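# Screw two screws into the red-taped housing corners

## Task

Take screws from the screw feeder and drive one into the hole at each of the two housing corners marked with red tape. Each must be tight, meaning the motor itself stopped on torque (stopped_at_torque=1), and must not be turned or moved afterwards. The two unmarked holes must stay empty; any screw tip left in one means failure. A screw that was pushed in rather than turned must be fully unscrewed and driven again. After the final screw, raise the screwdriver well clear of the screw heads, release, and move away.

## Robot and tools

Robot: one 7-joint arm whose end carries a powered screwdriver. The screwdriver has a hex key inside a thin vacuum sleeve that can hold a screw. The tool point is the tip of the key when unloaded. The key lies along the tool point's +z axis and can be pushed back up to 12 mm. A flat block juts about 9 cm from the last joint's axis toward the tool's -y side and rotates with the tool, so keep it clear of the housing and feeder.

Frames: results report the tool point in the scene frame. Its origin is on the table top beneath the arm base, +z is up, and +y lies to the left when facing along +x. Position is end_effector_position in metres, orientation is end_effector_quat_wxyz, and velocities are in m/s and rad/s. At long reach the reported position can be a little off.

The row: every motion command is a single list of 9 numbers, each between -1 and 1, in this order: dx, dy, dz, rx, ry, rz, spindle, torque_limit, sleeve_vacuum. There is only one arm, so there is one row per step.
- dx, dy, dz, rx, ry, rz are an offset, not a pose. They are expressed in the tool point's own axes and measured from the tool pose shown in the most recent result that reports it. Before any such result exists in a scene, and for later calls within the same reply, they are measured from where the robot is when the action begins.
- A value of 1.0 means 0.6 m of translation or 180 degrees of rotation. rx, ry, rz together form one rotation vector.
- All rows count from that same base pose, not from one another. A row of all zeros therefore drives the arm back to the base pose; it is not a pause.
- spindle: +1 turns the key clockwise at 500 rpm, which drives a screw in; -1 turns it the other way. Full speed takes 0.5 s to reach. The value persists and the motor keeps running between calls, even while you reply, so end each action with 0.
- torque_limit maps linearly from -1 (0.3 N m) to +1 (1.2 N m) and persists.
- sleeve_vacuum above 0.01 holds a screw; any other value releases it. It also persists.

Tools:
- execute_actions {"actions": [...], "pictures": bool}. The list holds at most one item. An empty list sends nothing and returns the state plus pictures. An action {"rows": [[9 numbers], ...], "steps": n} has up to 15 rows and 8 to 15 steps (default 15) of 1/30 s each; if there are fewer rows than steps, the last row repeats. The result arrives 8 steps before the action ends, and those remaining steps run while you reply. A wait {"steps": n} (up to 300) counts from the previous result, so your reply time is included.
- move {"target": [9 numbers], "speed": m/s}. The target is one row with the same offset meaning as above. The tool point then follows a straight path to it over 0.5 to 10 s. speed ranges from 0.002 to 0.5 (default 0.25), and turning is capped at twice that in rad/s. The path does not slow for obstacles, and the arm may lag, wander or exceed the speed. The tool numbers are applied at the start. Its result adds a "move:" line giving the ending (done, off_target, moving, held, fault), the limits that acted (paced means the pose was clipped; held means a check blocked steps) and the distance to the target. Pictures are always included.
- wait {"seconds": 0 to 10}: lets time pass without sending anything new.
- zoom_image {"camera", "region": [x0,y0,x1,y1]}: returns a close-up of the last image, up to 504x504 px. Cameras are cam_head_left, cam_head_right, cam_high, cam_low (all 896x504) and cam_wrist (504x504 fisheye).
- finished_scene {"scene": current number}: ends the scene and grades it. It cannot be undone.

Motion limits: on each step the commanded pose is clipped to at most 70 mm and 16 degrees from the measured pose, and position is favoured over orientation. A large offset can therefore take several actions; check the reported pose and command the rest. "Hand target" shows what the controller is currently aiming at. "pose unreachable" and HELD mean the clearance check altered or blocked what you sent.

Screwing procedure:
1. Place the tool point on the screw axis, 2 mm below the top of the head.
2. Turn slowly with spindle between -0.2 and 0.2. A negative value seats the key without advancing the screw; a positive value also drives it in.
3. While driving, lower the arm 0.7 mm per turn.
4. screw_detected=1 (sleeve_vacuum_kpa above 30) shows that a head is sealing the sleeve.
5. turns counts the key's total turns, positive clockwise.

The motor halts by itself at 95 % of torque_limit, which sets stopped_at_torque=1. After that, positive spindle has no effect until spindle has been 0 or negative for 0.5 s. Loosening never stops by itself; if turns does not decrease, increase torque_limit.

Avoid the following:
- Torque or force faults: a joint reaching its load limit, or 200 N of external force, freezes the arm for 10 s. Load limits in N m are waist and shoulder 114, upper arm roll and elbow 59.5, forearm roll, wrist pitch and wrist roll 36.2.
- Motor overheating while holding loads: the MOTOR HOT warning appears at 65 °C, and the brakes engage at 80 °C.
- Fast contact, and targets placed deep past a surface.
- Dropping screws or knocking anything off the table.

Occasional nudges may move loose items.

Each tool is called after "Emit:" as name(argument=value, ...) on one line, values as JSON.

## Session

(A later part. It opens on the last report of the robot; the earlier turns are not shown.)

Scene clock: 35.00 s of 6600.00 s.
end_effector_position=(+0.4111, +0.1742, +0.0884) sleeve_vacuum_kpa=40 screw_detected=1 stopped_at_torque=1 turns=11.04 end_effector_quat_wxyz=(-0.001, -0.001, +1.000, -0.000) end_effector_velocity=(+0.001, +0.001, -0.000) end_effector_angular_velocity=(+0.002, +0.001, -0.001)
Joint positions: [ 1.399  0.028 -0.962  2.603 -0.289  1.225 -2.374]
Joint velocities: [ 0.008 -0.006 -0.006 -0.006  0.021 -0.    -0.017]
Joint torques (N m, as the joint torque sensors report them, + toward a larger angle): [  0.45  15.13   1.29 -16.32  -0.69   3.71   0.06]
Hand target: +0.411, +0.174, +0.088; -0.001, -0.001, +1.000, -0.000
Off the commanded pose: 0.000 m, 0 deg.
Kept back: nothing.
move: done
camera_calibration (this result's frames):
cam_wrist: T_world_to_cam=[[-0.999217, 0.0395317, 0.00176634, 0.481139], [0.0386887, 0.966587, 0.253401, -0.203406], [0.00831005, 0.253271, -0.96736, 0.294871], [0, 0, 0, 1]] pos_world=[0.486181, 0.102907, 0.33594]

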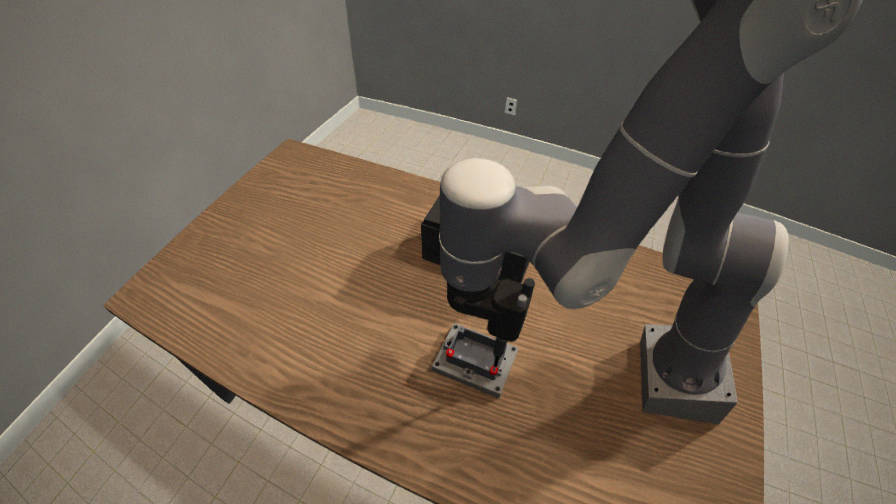

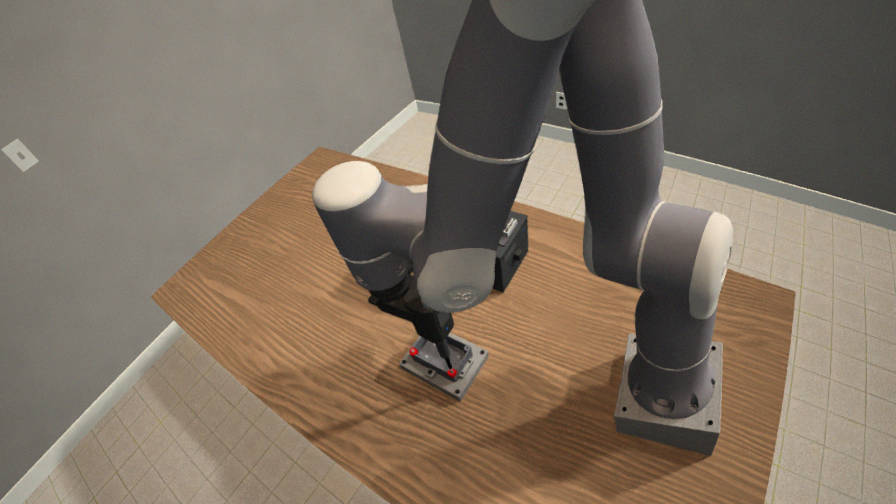

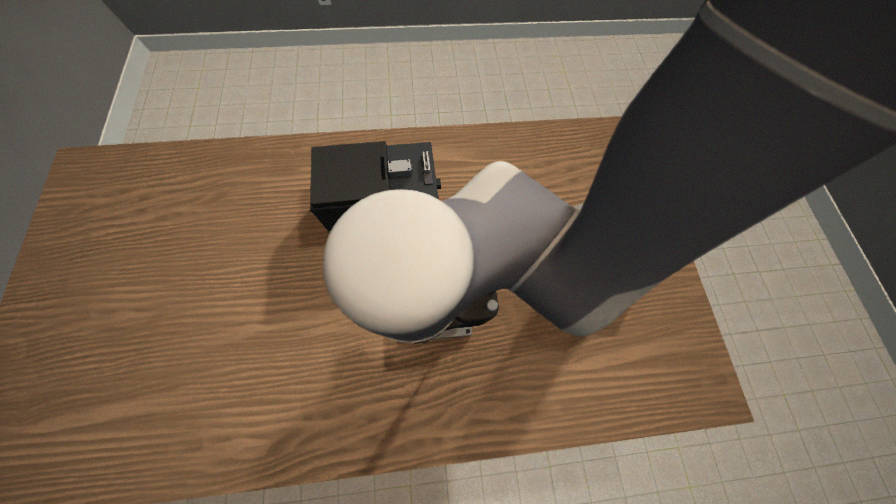

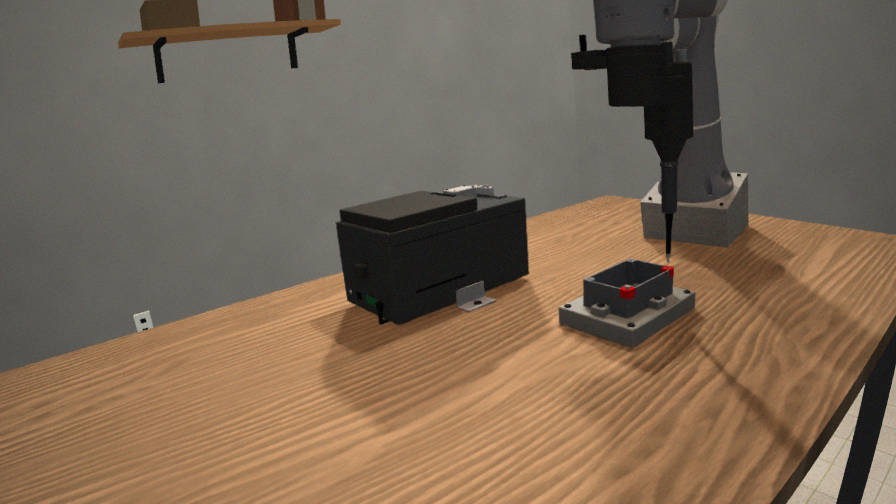

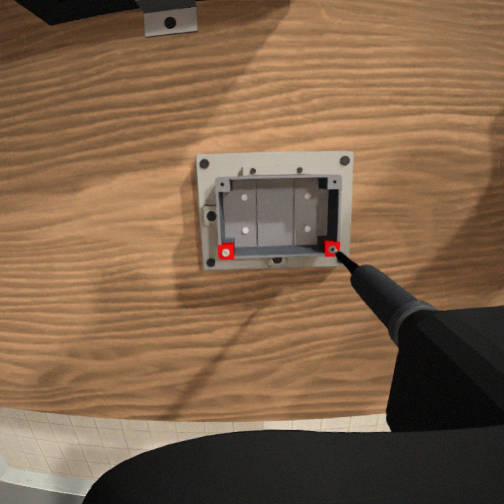

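Aligned.

Emit:
move(target=[-0.0002,0,0.0075,0,0,0,0,0,1], speed=0.01)

Emit:
move(target=[0,0,0.024,0,0,0,0.35,0,1], speed=0.003)

Emit:
wait(seconds=1.2)

Scene clock: 35.93 s of 6600.00 s.
end_effector_position=(+0.4111, +0.1742, +0.0839) sleeve_vacuum_kpa=40 screw_detected=1 stopped_at_torque=1 turns=11.04 end_effector_quat_wxyz=(-0.001, -0.001, +1.000, -0.000) end_effector_velocity=(+0.000, +0.000, -0.000) end_effector_angular_velocity=(+0.001, +0.000, -0.000)
Joint positions: [ 1.42  -0.005 -0.973  2.595 -0.225  1.239 -2.418]
Joint velocities: [ 0.002 -0.004 -0.    -0.003  0.011 -0.    -0.008]
Joint torques (N m, as the joint torque sensors report them, + toward a larger angle): [  0.78  15.34   0.99 -16.26  -0.93   4.03  -0.32]
Hand target: +0.411, +0.174, +0.084; -0.001, -0.001, +1.000, -0.000
Off the commanded pose: 0.000 m, 0 deg.
Kept back: nothing.
move: done
camera_calibration (this result's frames):
cam_wrist: T_world_to_cam=[[-0.999228, 0.0392322, 0.00181912, 0.481188], [0.0384138, 0.966642, 0.253233, -0.202124], [0.00817645, 0.253108, -0.967404, 0.290592], [0, 0, 0, 1]] pos_world=[0.486205, 0.102952, 0.331429]

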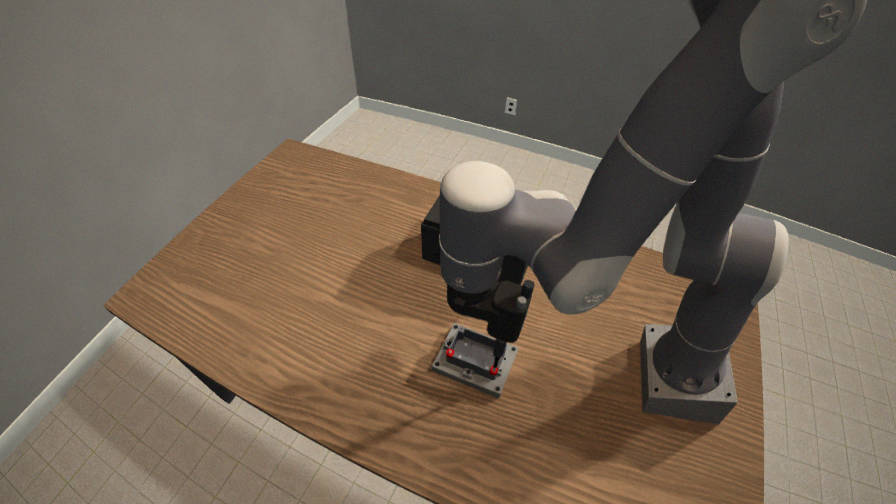

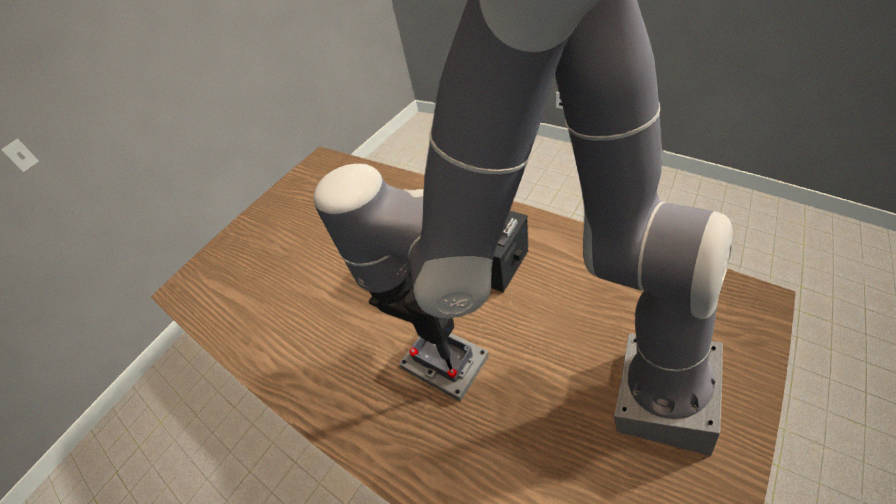

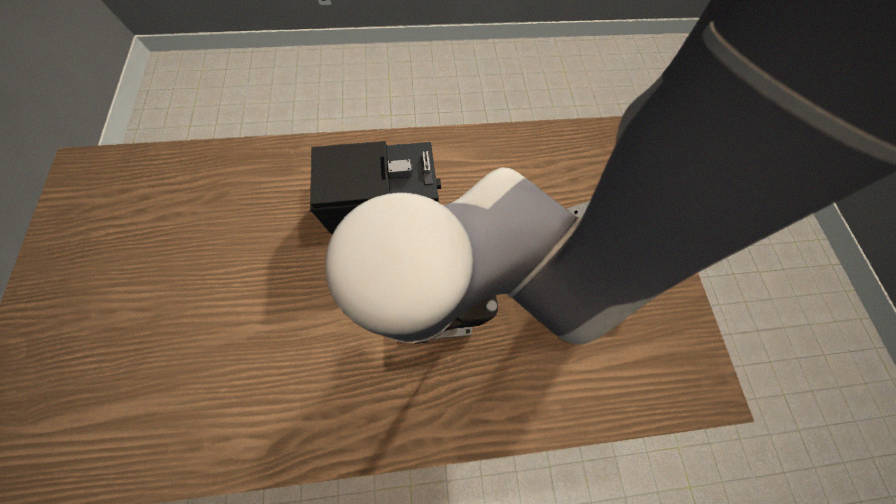

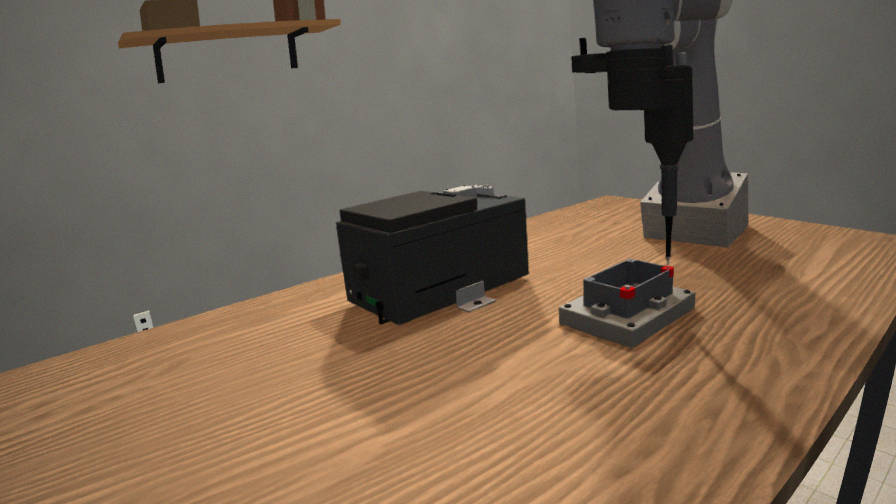

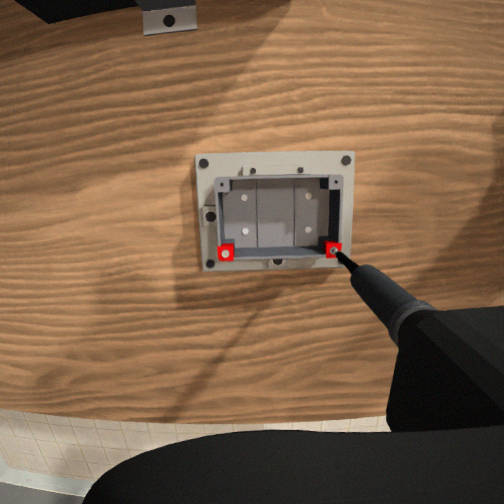

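Scene clock: 40.97 s of 6600.00 s.
end_effector_position=(+0.4113, +0.1743, +0.0696) sleeve_vacuum_kpa=40 screw_detected=1 stopped_at_torque=0 turns=25.51 end_effector_quat_wxyz=(-0.001, -0.001, +1.000, -0.000) end_effector_velocity=(+0.000, +0.000, -0.000) end_effector_angular_velocity=(+0.000, -0.000, +0.000)
Joint positions: [ 1.408 -0.12  -0.913  2.545  0.017  1.264 -2.578]
Joint velocities: [-0.001 -0.001  0.002 -0.001  0.002  0.    -0.001]
Joint torques (N m, as the joint torque sensors report them, + toward a larger angle): [  0.75  17.21   0.27 -13.6   -0.91   3.51  -0.38]
Hand target: +0.411, +0.174, +0.069; -0.001, -0.001, +1.000, -0.000
Off the commanded pose: 0.000 m, 0 deg.
Kept back: nothing.
move: done
camera_calibration (this result's frames):
cam_wrist: T_world_to_cam=[[-0.999233, 0.0391316, 0.00151166, 0.481404], [0.0382365, 0.966584, 0.253483, -0.198567], [0.00845804, 0.253346, -0.967339, 0.276511], [0, 0, 0, 1]] pos_world=[0.486289, 0.103041, 0.317085]

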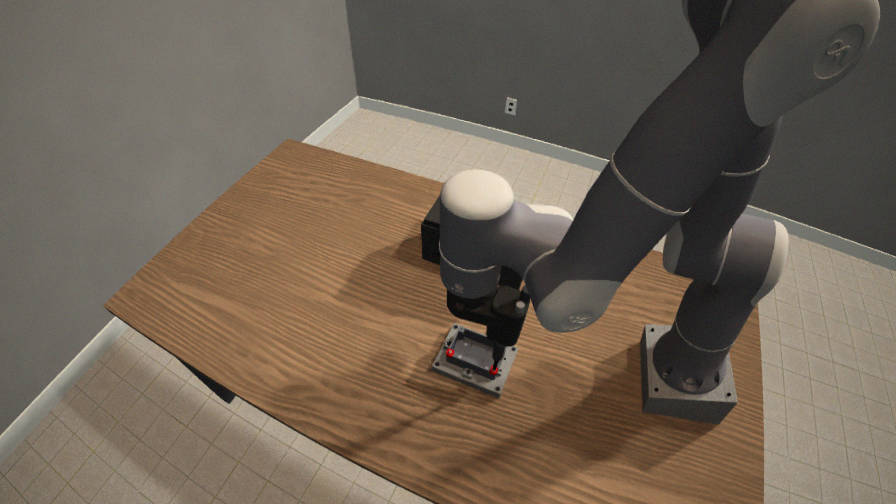

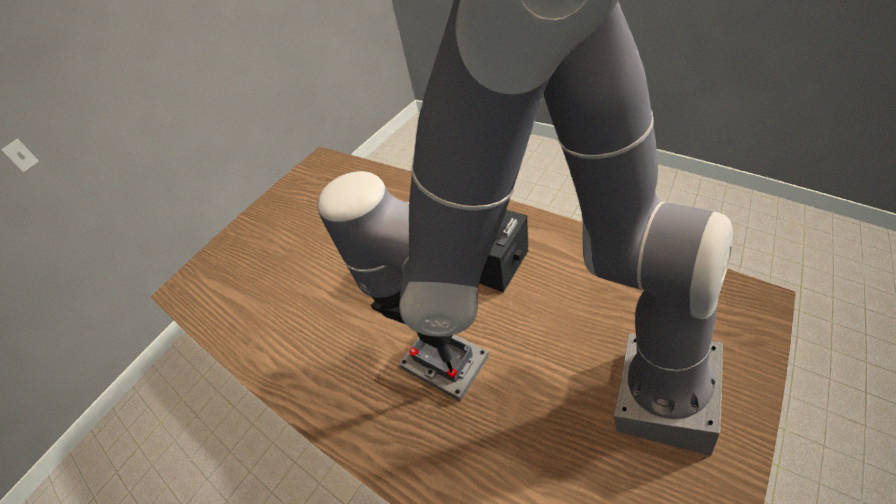

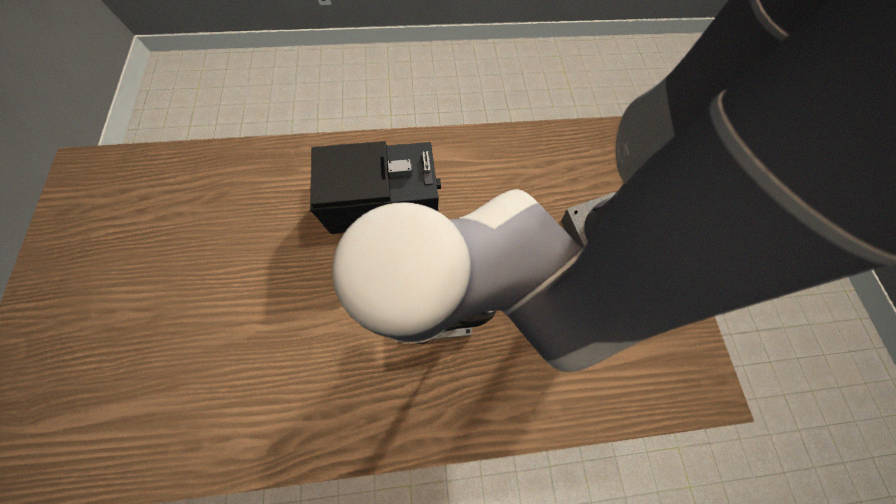

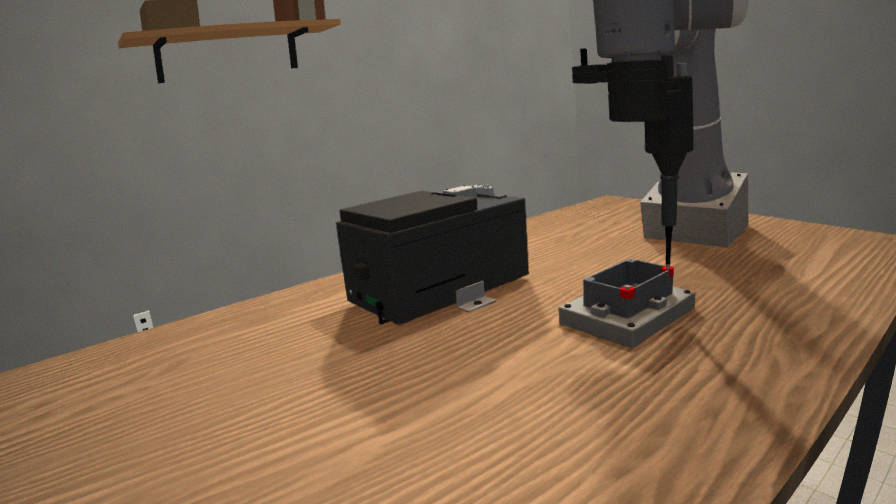

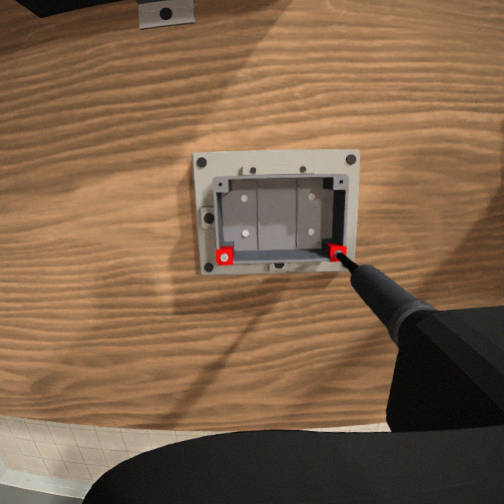

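Scene clock: 42.17 s of 6600.00 s.
end_effector_position=(+0.4112, +0.1743, +0.0695) sleeve_vacuum_kpa=40 screw_detected=1 stopped_at_torque=0 turns=28.84 end_effector_quat_wxyz=(-0.001, -0.002, +1.000, -0.000) end_effector_velocity=(+0.000, +0.000, +0.000) end_effector_angular_velocity=(+0.000, -0.000, +0.003)
Joint positions: [ 1.408 -0.12  -0.913  2.545  0.018  1.264 -2.579]
Joint velocities: [ 0.    -0.     0.001 -0.    -0.     0.    -0.002]
Joint torques (N m, as the joint torque sensors report them, + toward a larger angle): [  0.3   18.09   0.04 -13.61  -0.89   3.56   0.52]
Hand target: +0.411, +0.174, +0.069; -0.001, -0.001, +1.000, -0.000
Off the commanded pose: 0.000 m, 0 deg.
Kept back: nothing.
Steps of this call (steps 1 to 36: nothing new was sent). Readings (end_effector_position | what the end effector reports):
1: (+0.4113, +0.1743, +0.0696) | sleeve_vacuum_kpa=40 screw_detected=1 stopped_at_torque=0 turns=25.60
2: (+0.4113, +0.1743, +0.0696) | sleeve_vacuum_kpa=40 screw_detected=1 stopped_at_torque=0 turns=25.70
4: (+0.4113, +0.1743, +0.0696) | sleeve_vacuum_kpa=40 screw_detected=1 stopped_at_torque=0 turns=25.90
8: (+0.4112, +0.1743, +0.0696) | sleeve_vacuum_kpa=40 screw_detected=1 stopped_at_torque=0 turns=26.28
36: the state above
camera_calibration (this result's frames):
cam_wrist: T_world_to_cam=[[-0.999257, 0.0385142, 0.00154183, 0.481491], [0.0376471, 0.966613, 0.253459, -0.198304], [0.00827143, 0.253329, -0.967345, 0.276579], [0, 0, 0, 1]] pos_world=[0.486311, 0.103074, 0.317067]

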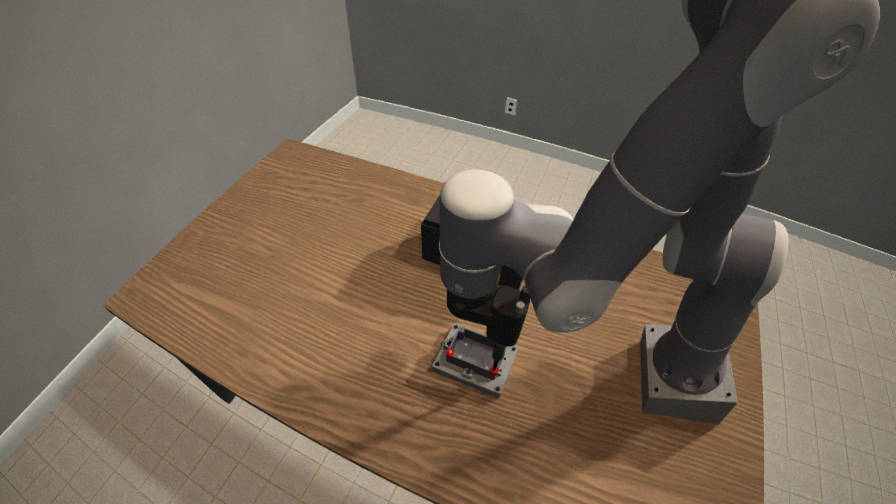

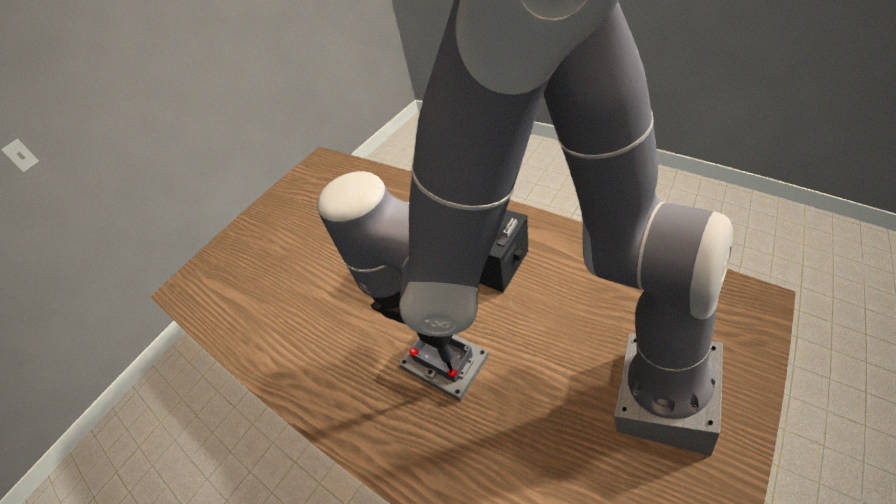

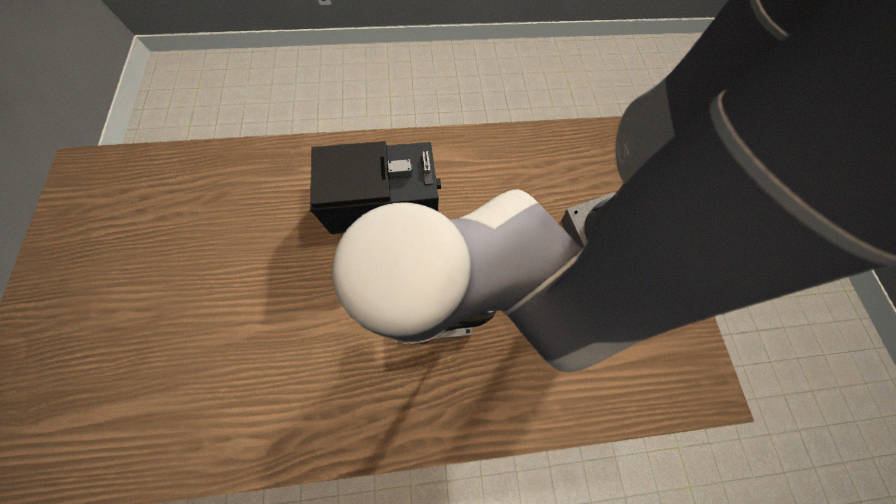

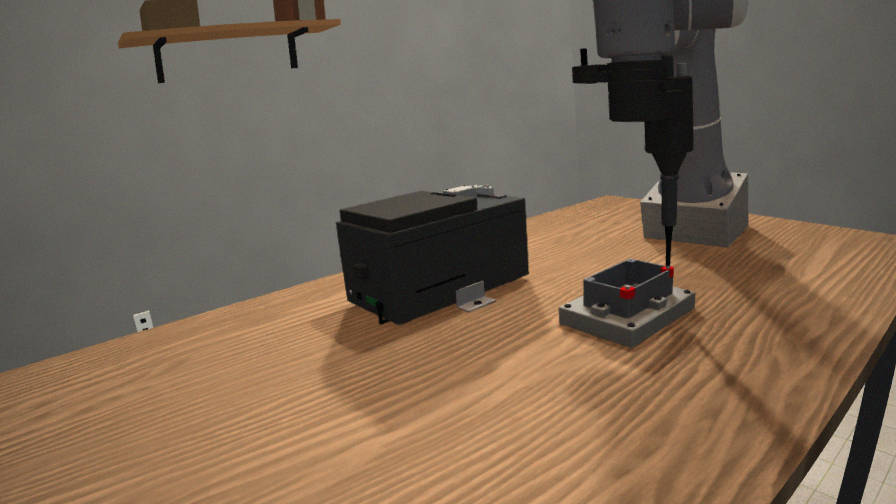

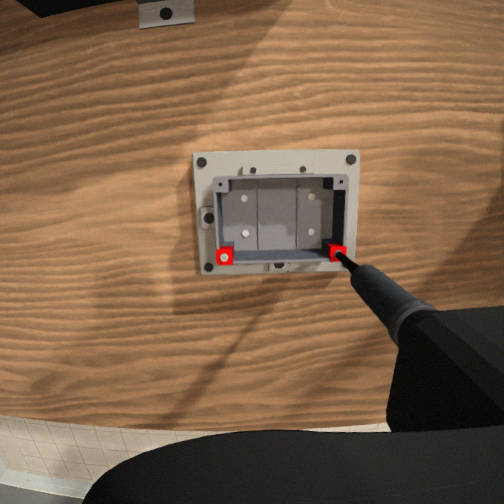

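Emit:
execute_actions(actions=[{"steps":8}])

Scene clock: 43.50 s of 6600.00 s.
end_effector_position=(+0.4112, +0.1743, +0.0695) sleeve_vacuum_kpa=40 screw_detected=1 stopped_at_torque=1 turns=28.84 end_effector_quat_wxyz=(-0.001, -0.002, +1.000, -0.000) end_effector_velocity=(-0.000, -0.000, -0.000) end_effector_angular_velocity=(-0.000, +0.000, +0.000)
Joint positions: [ 1.408 -0.12  -0.913  2.545  0.018  1.264 -2.579]
Joint velocities: [-0. -0.  0.  0.  0. -0. -0.]
Joint torques (N m, as the joint torque sensors report them, + toward a larger angle): [  0.62  17.82   0.18 -13.75  -0.87   3.58   0.23]
Hand target: +0.411, +0.174, +0.069; -0.001, -0.001, +1.000, -0.000
Off the commanded pose: 0.000 m, 0 deg.
Kept back: nothing.
Steps of this call (steps 1 to 40: nothing new was sent). Readings (end_effector_position | what the end effector reports):
1: (+0.4112, +0.1743, +0.0695) | sleeve_vacuum_kpa=40 screw_detected=1 stopped_at_torque=1 turns=28.84
2: (+0.4112, +0.1743, +0.0695) | sleeve_vacuum_kpa=40 screw_detected=1 stopped_at_torque=1 turns=28.84
4: (+0.4112, +0.1743, +0.0695) | sleeve_vacuum_kpa=40 screw_detected=1 stopped_at_torque=1 turns=28.84
8: (+0.4112, +0.1743, +0.0695) | sleeve_vacuum_kpa=40 screw_detected=1 stopped_at_torque=1 turns=28.84
40: the state above

Emit:
move(target=[0,0,-0.3,0,0,0,0,0,0], speed=0.15)

Emit:
finished_scene(scene=2)

Scene clock: 45.30 s of 6600.00 s.
end_effector_position=(+0.4119, +0.1744, +0.2499) sleeve_vacuum_kpa=0 screw_detected=0 stopped_at_torque=1 turns=28.84 end_effector_quat_wxyz=(-0.000, -0.002, +1.000, -0.000) end_effector_velocity=(-0.000, -0.000, +0.000) end_effector_angular_velocity=(-0.000, +0.000, -0.001)
Joint positions: [ 1.232  0.566 -0.58   2.449 -0.505  0.54  -2.143]
Joint velocities: [ 0.001  0.001  0.    -0.    -0.    -0.002  0.001]
Joint torques (N m, as the joint torque sensors report them, + toward a larger angle): [ -0.93   9.84  10.8  -28.71  -3.26   3.87   0.33]
Hand target: +0.412, +0.175, +0.250; -0.000, -0.002, +1.000, -0.000
Off the commanded pose: 0.000 m, 0 deg.
Kept back: nothing.
move: done
camera_calibration (this result's frames):
cam_wrist: T_world_to_cam=[[-0.999269, 0.0382224, 0.000101288, 0.48227], [0.0370026, 0.966709, 0.253188, -0.243804], [0.00957952, 0.253007, -0.967417, 0.450505], [0, 0, 0, 1]] pos_world=[0.486623, 0.103274, 0.497505]

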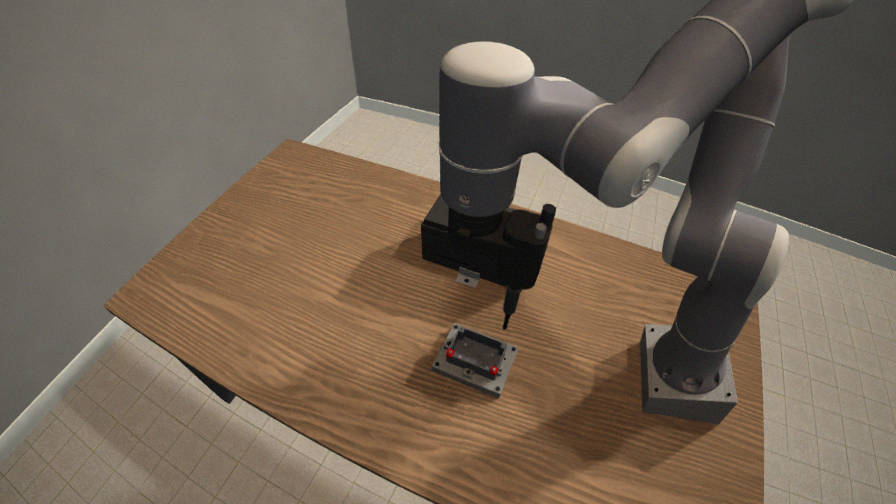

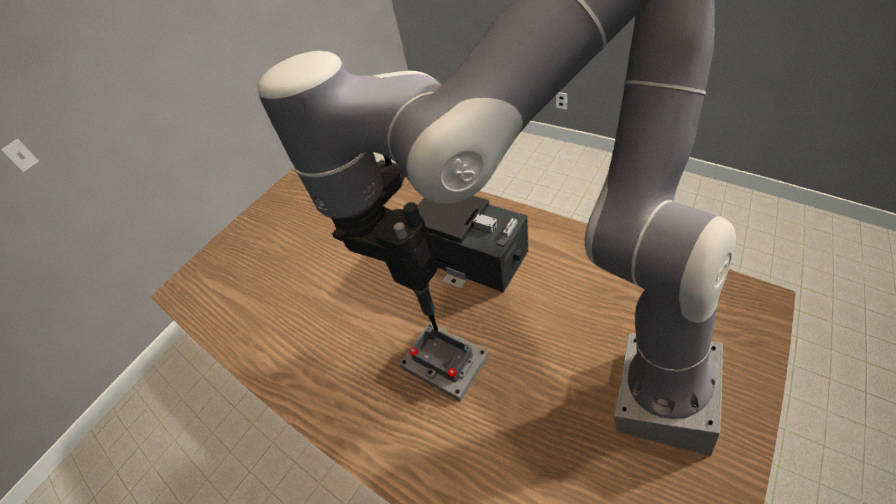

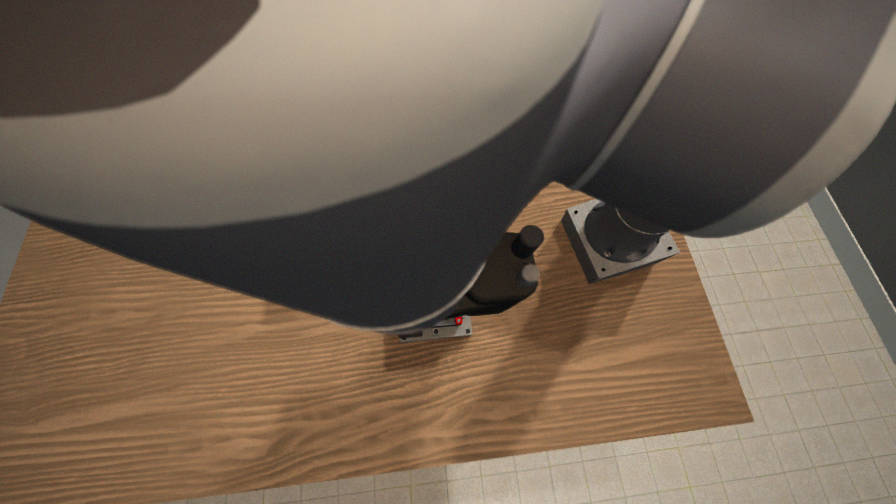

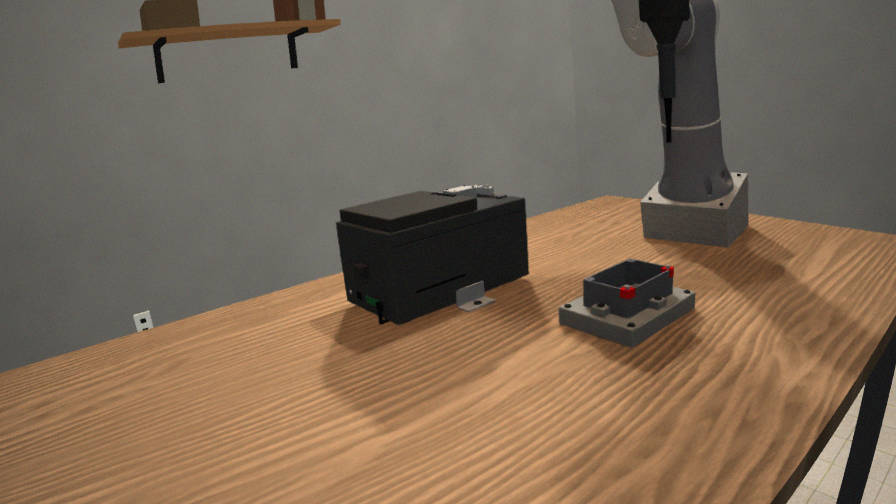

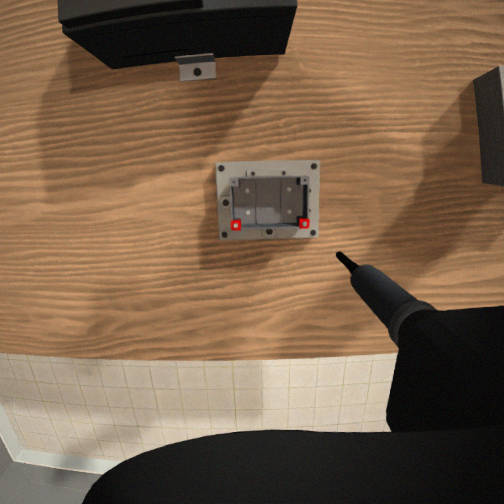

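The scene is finished: the task was done.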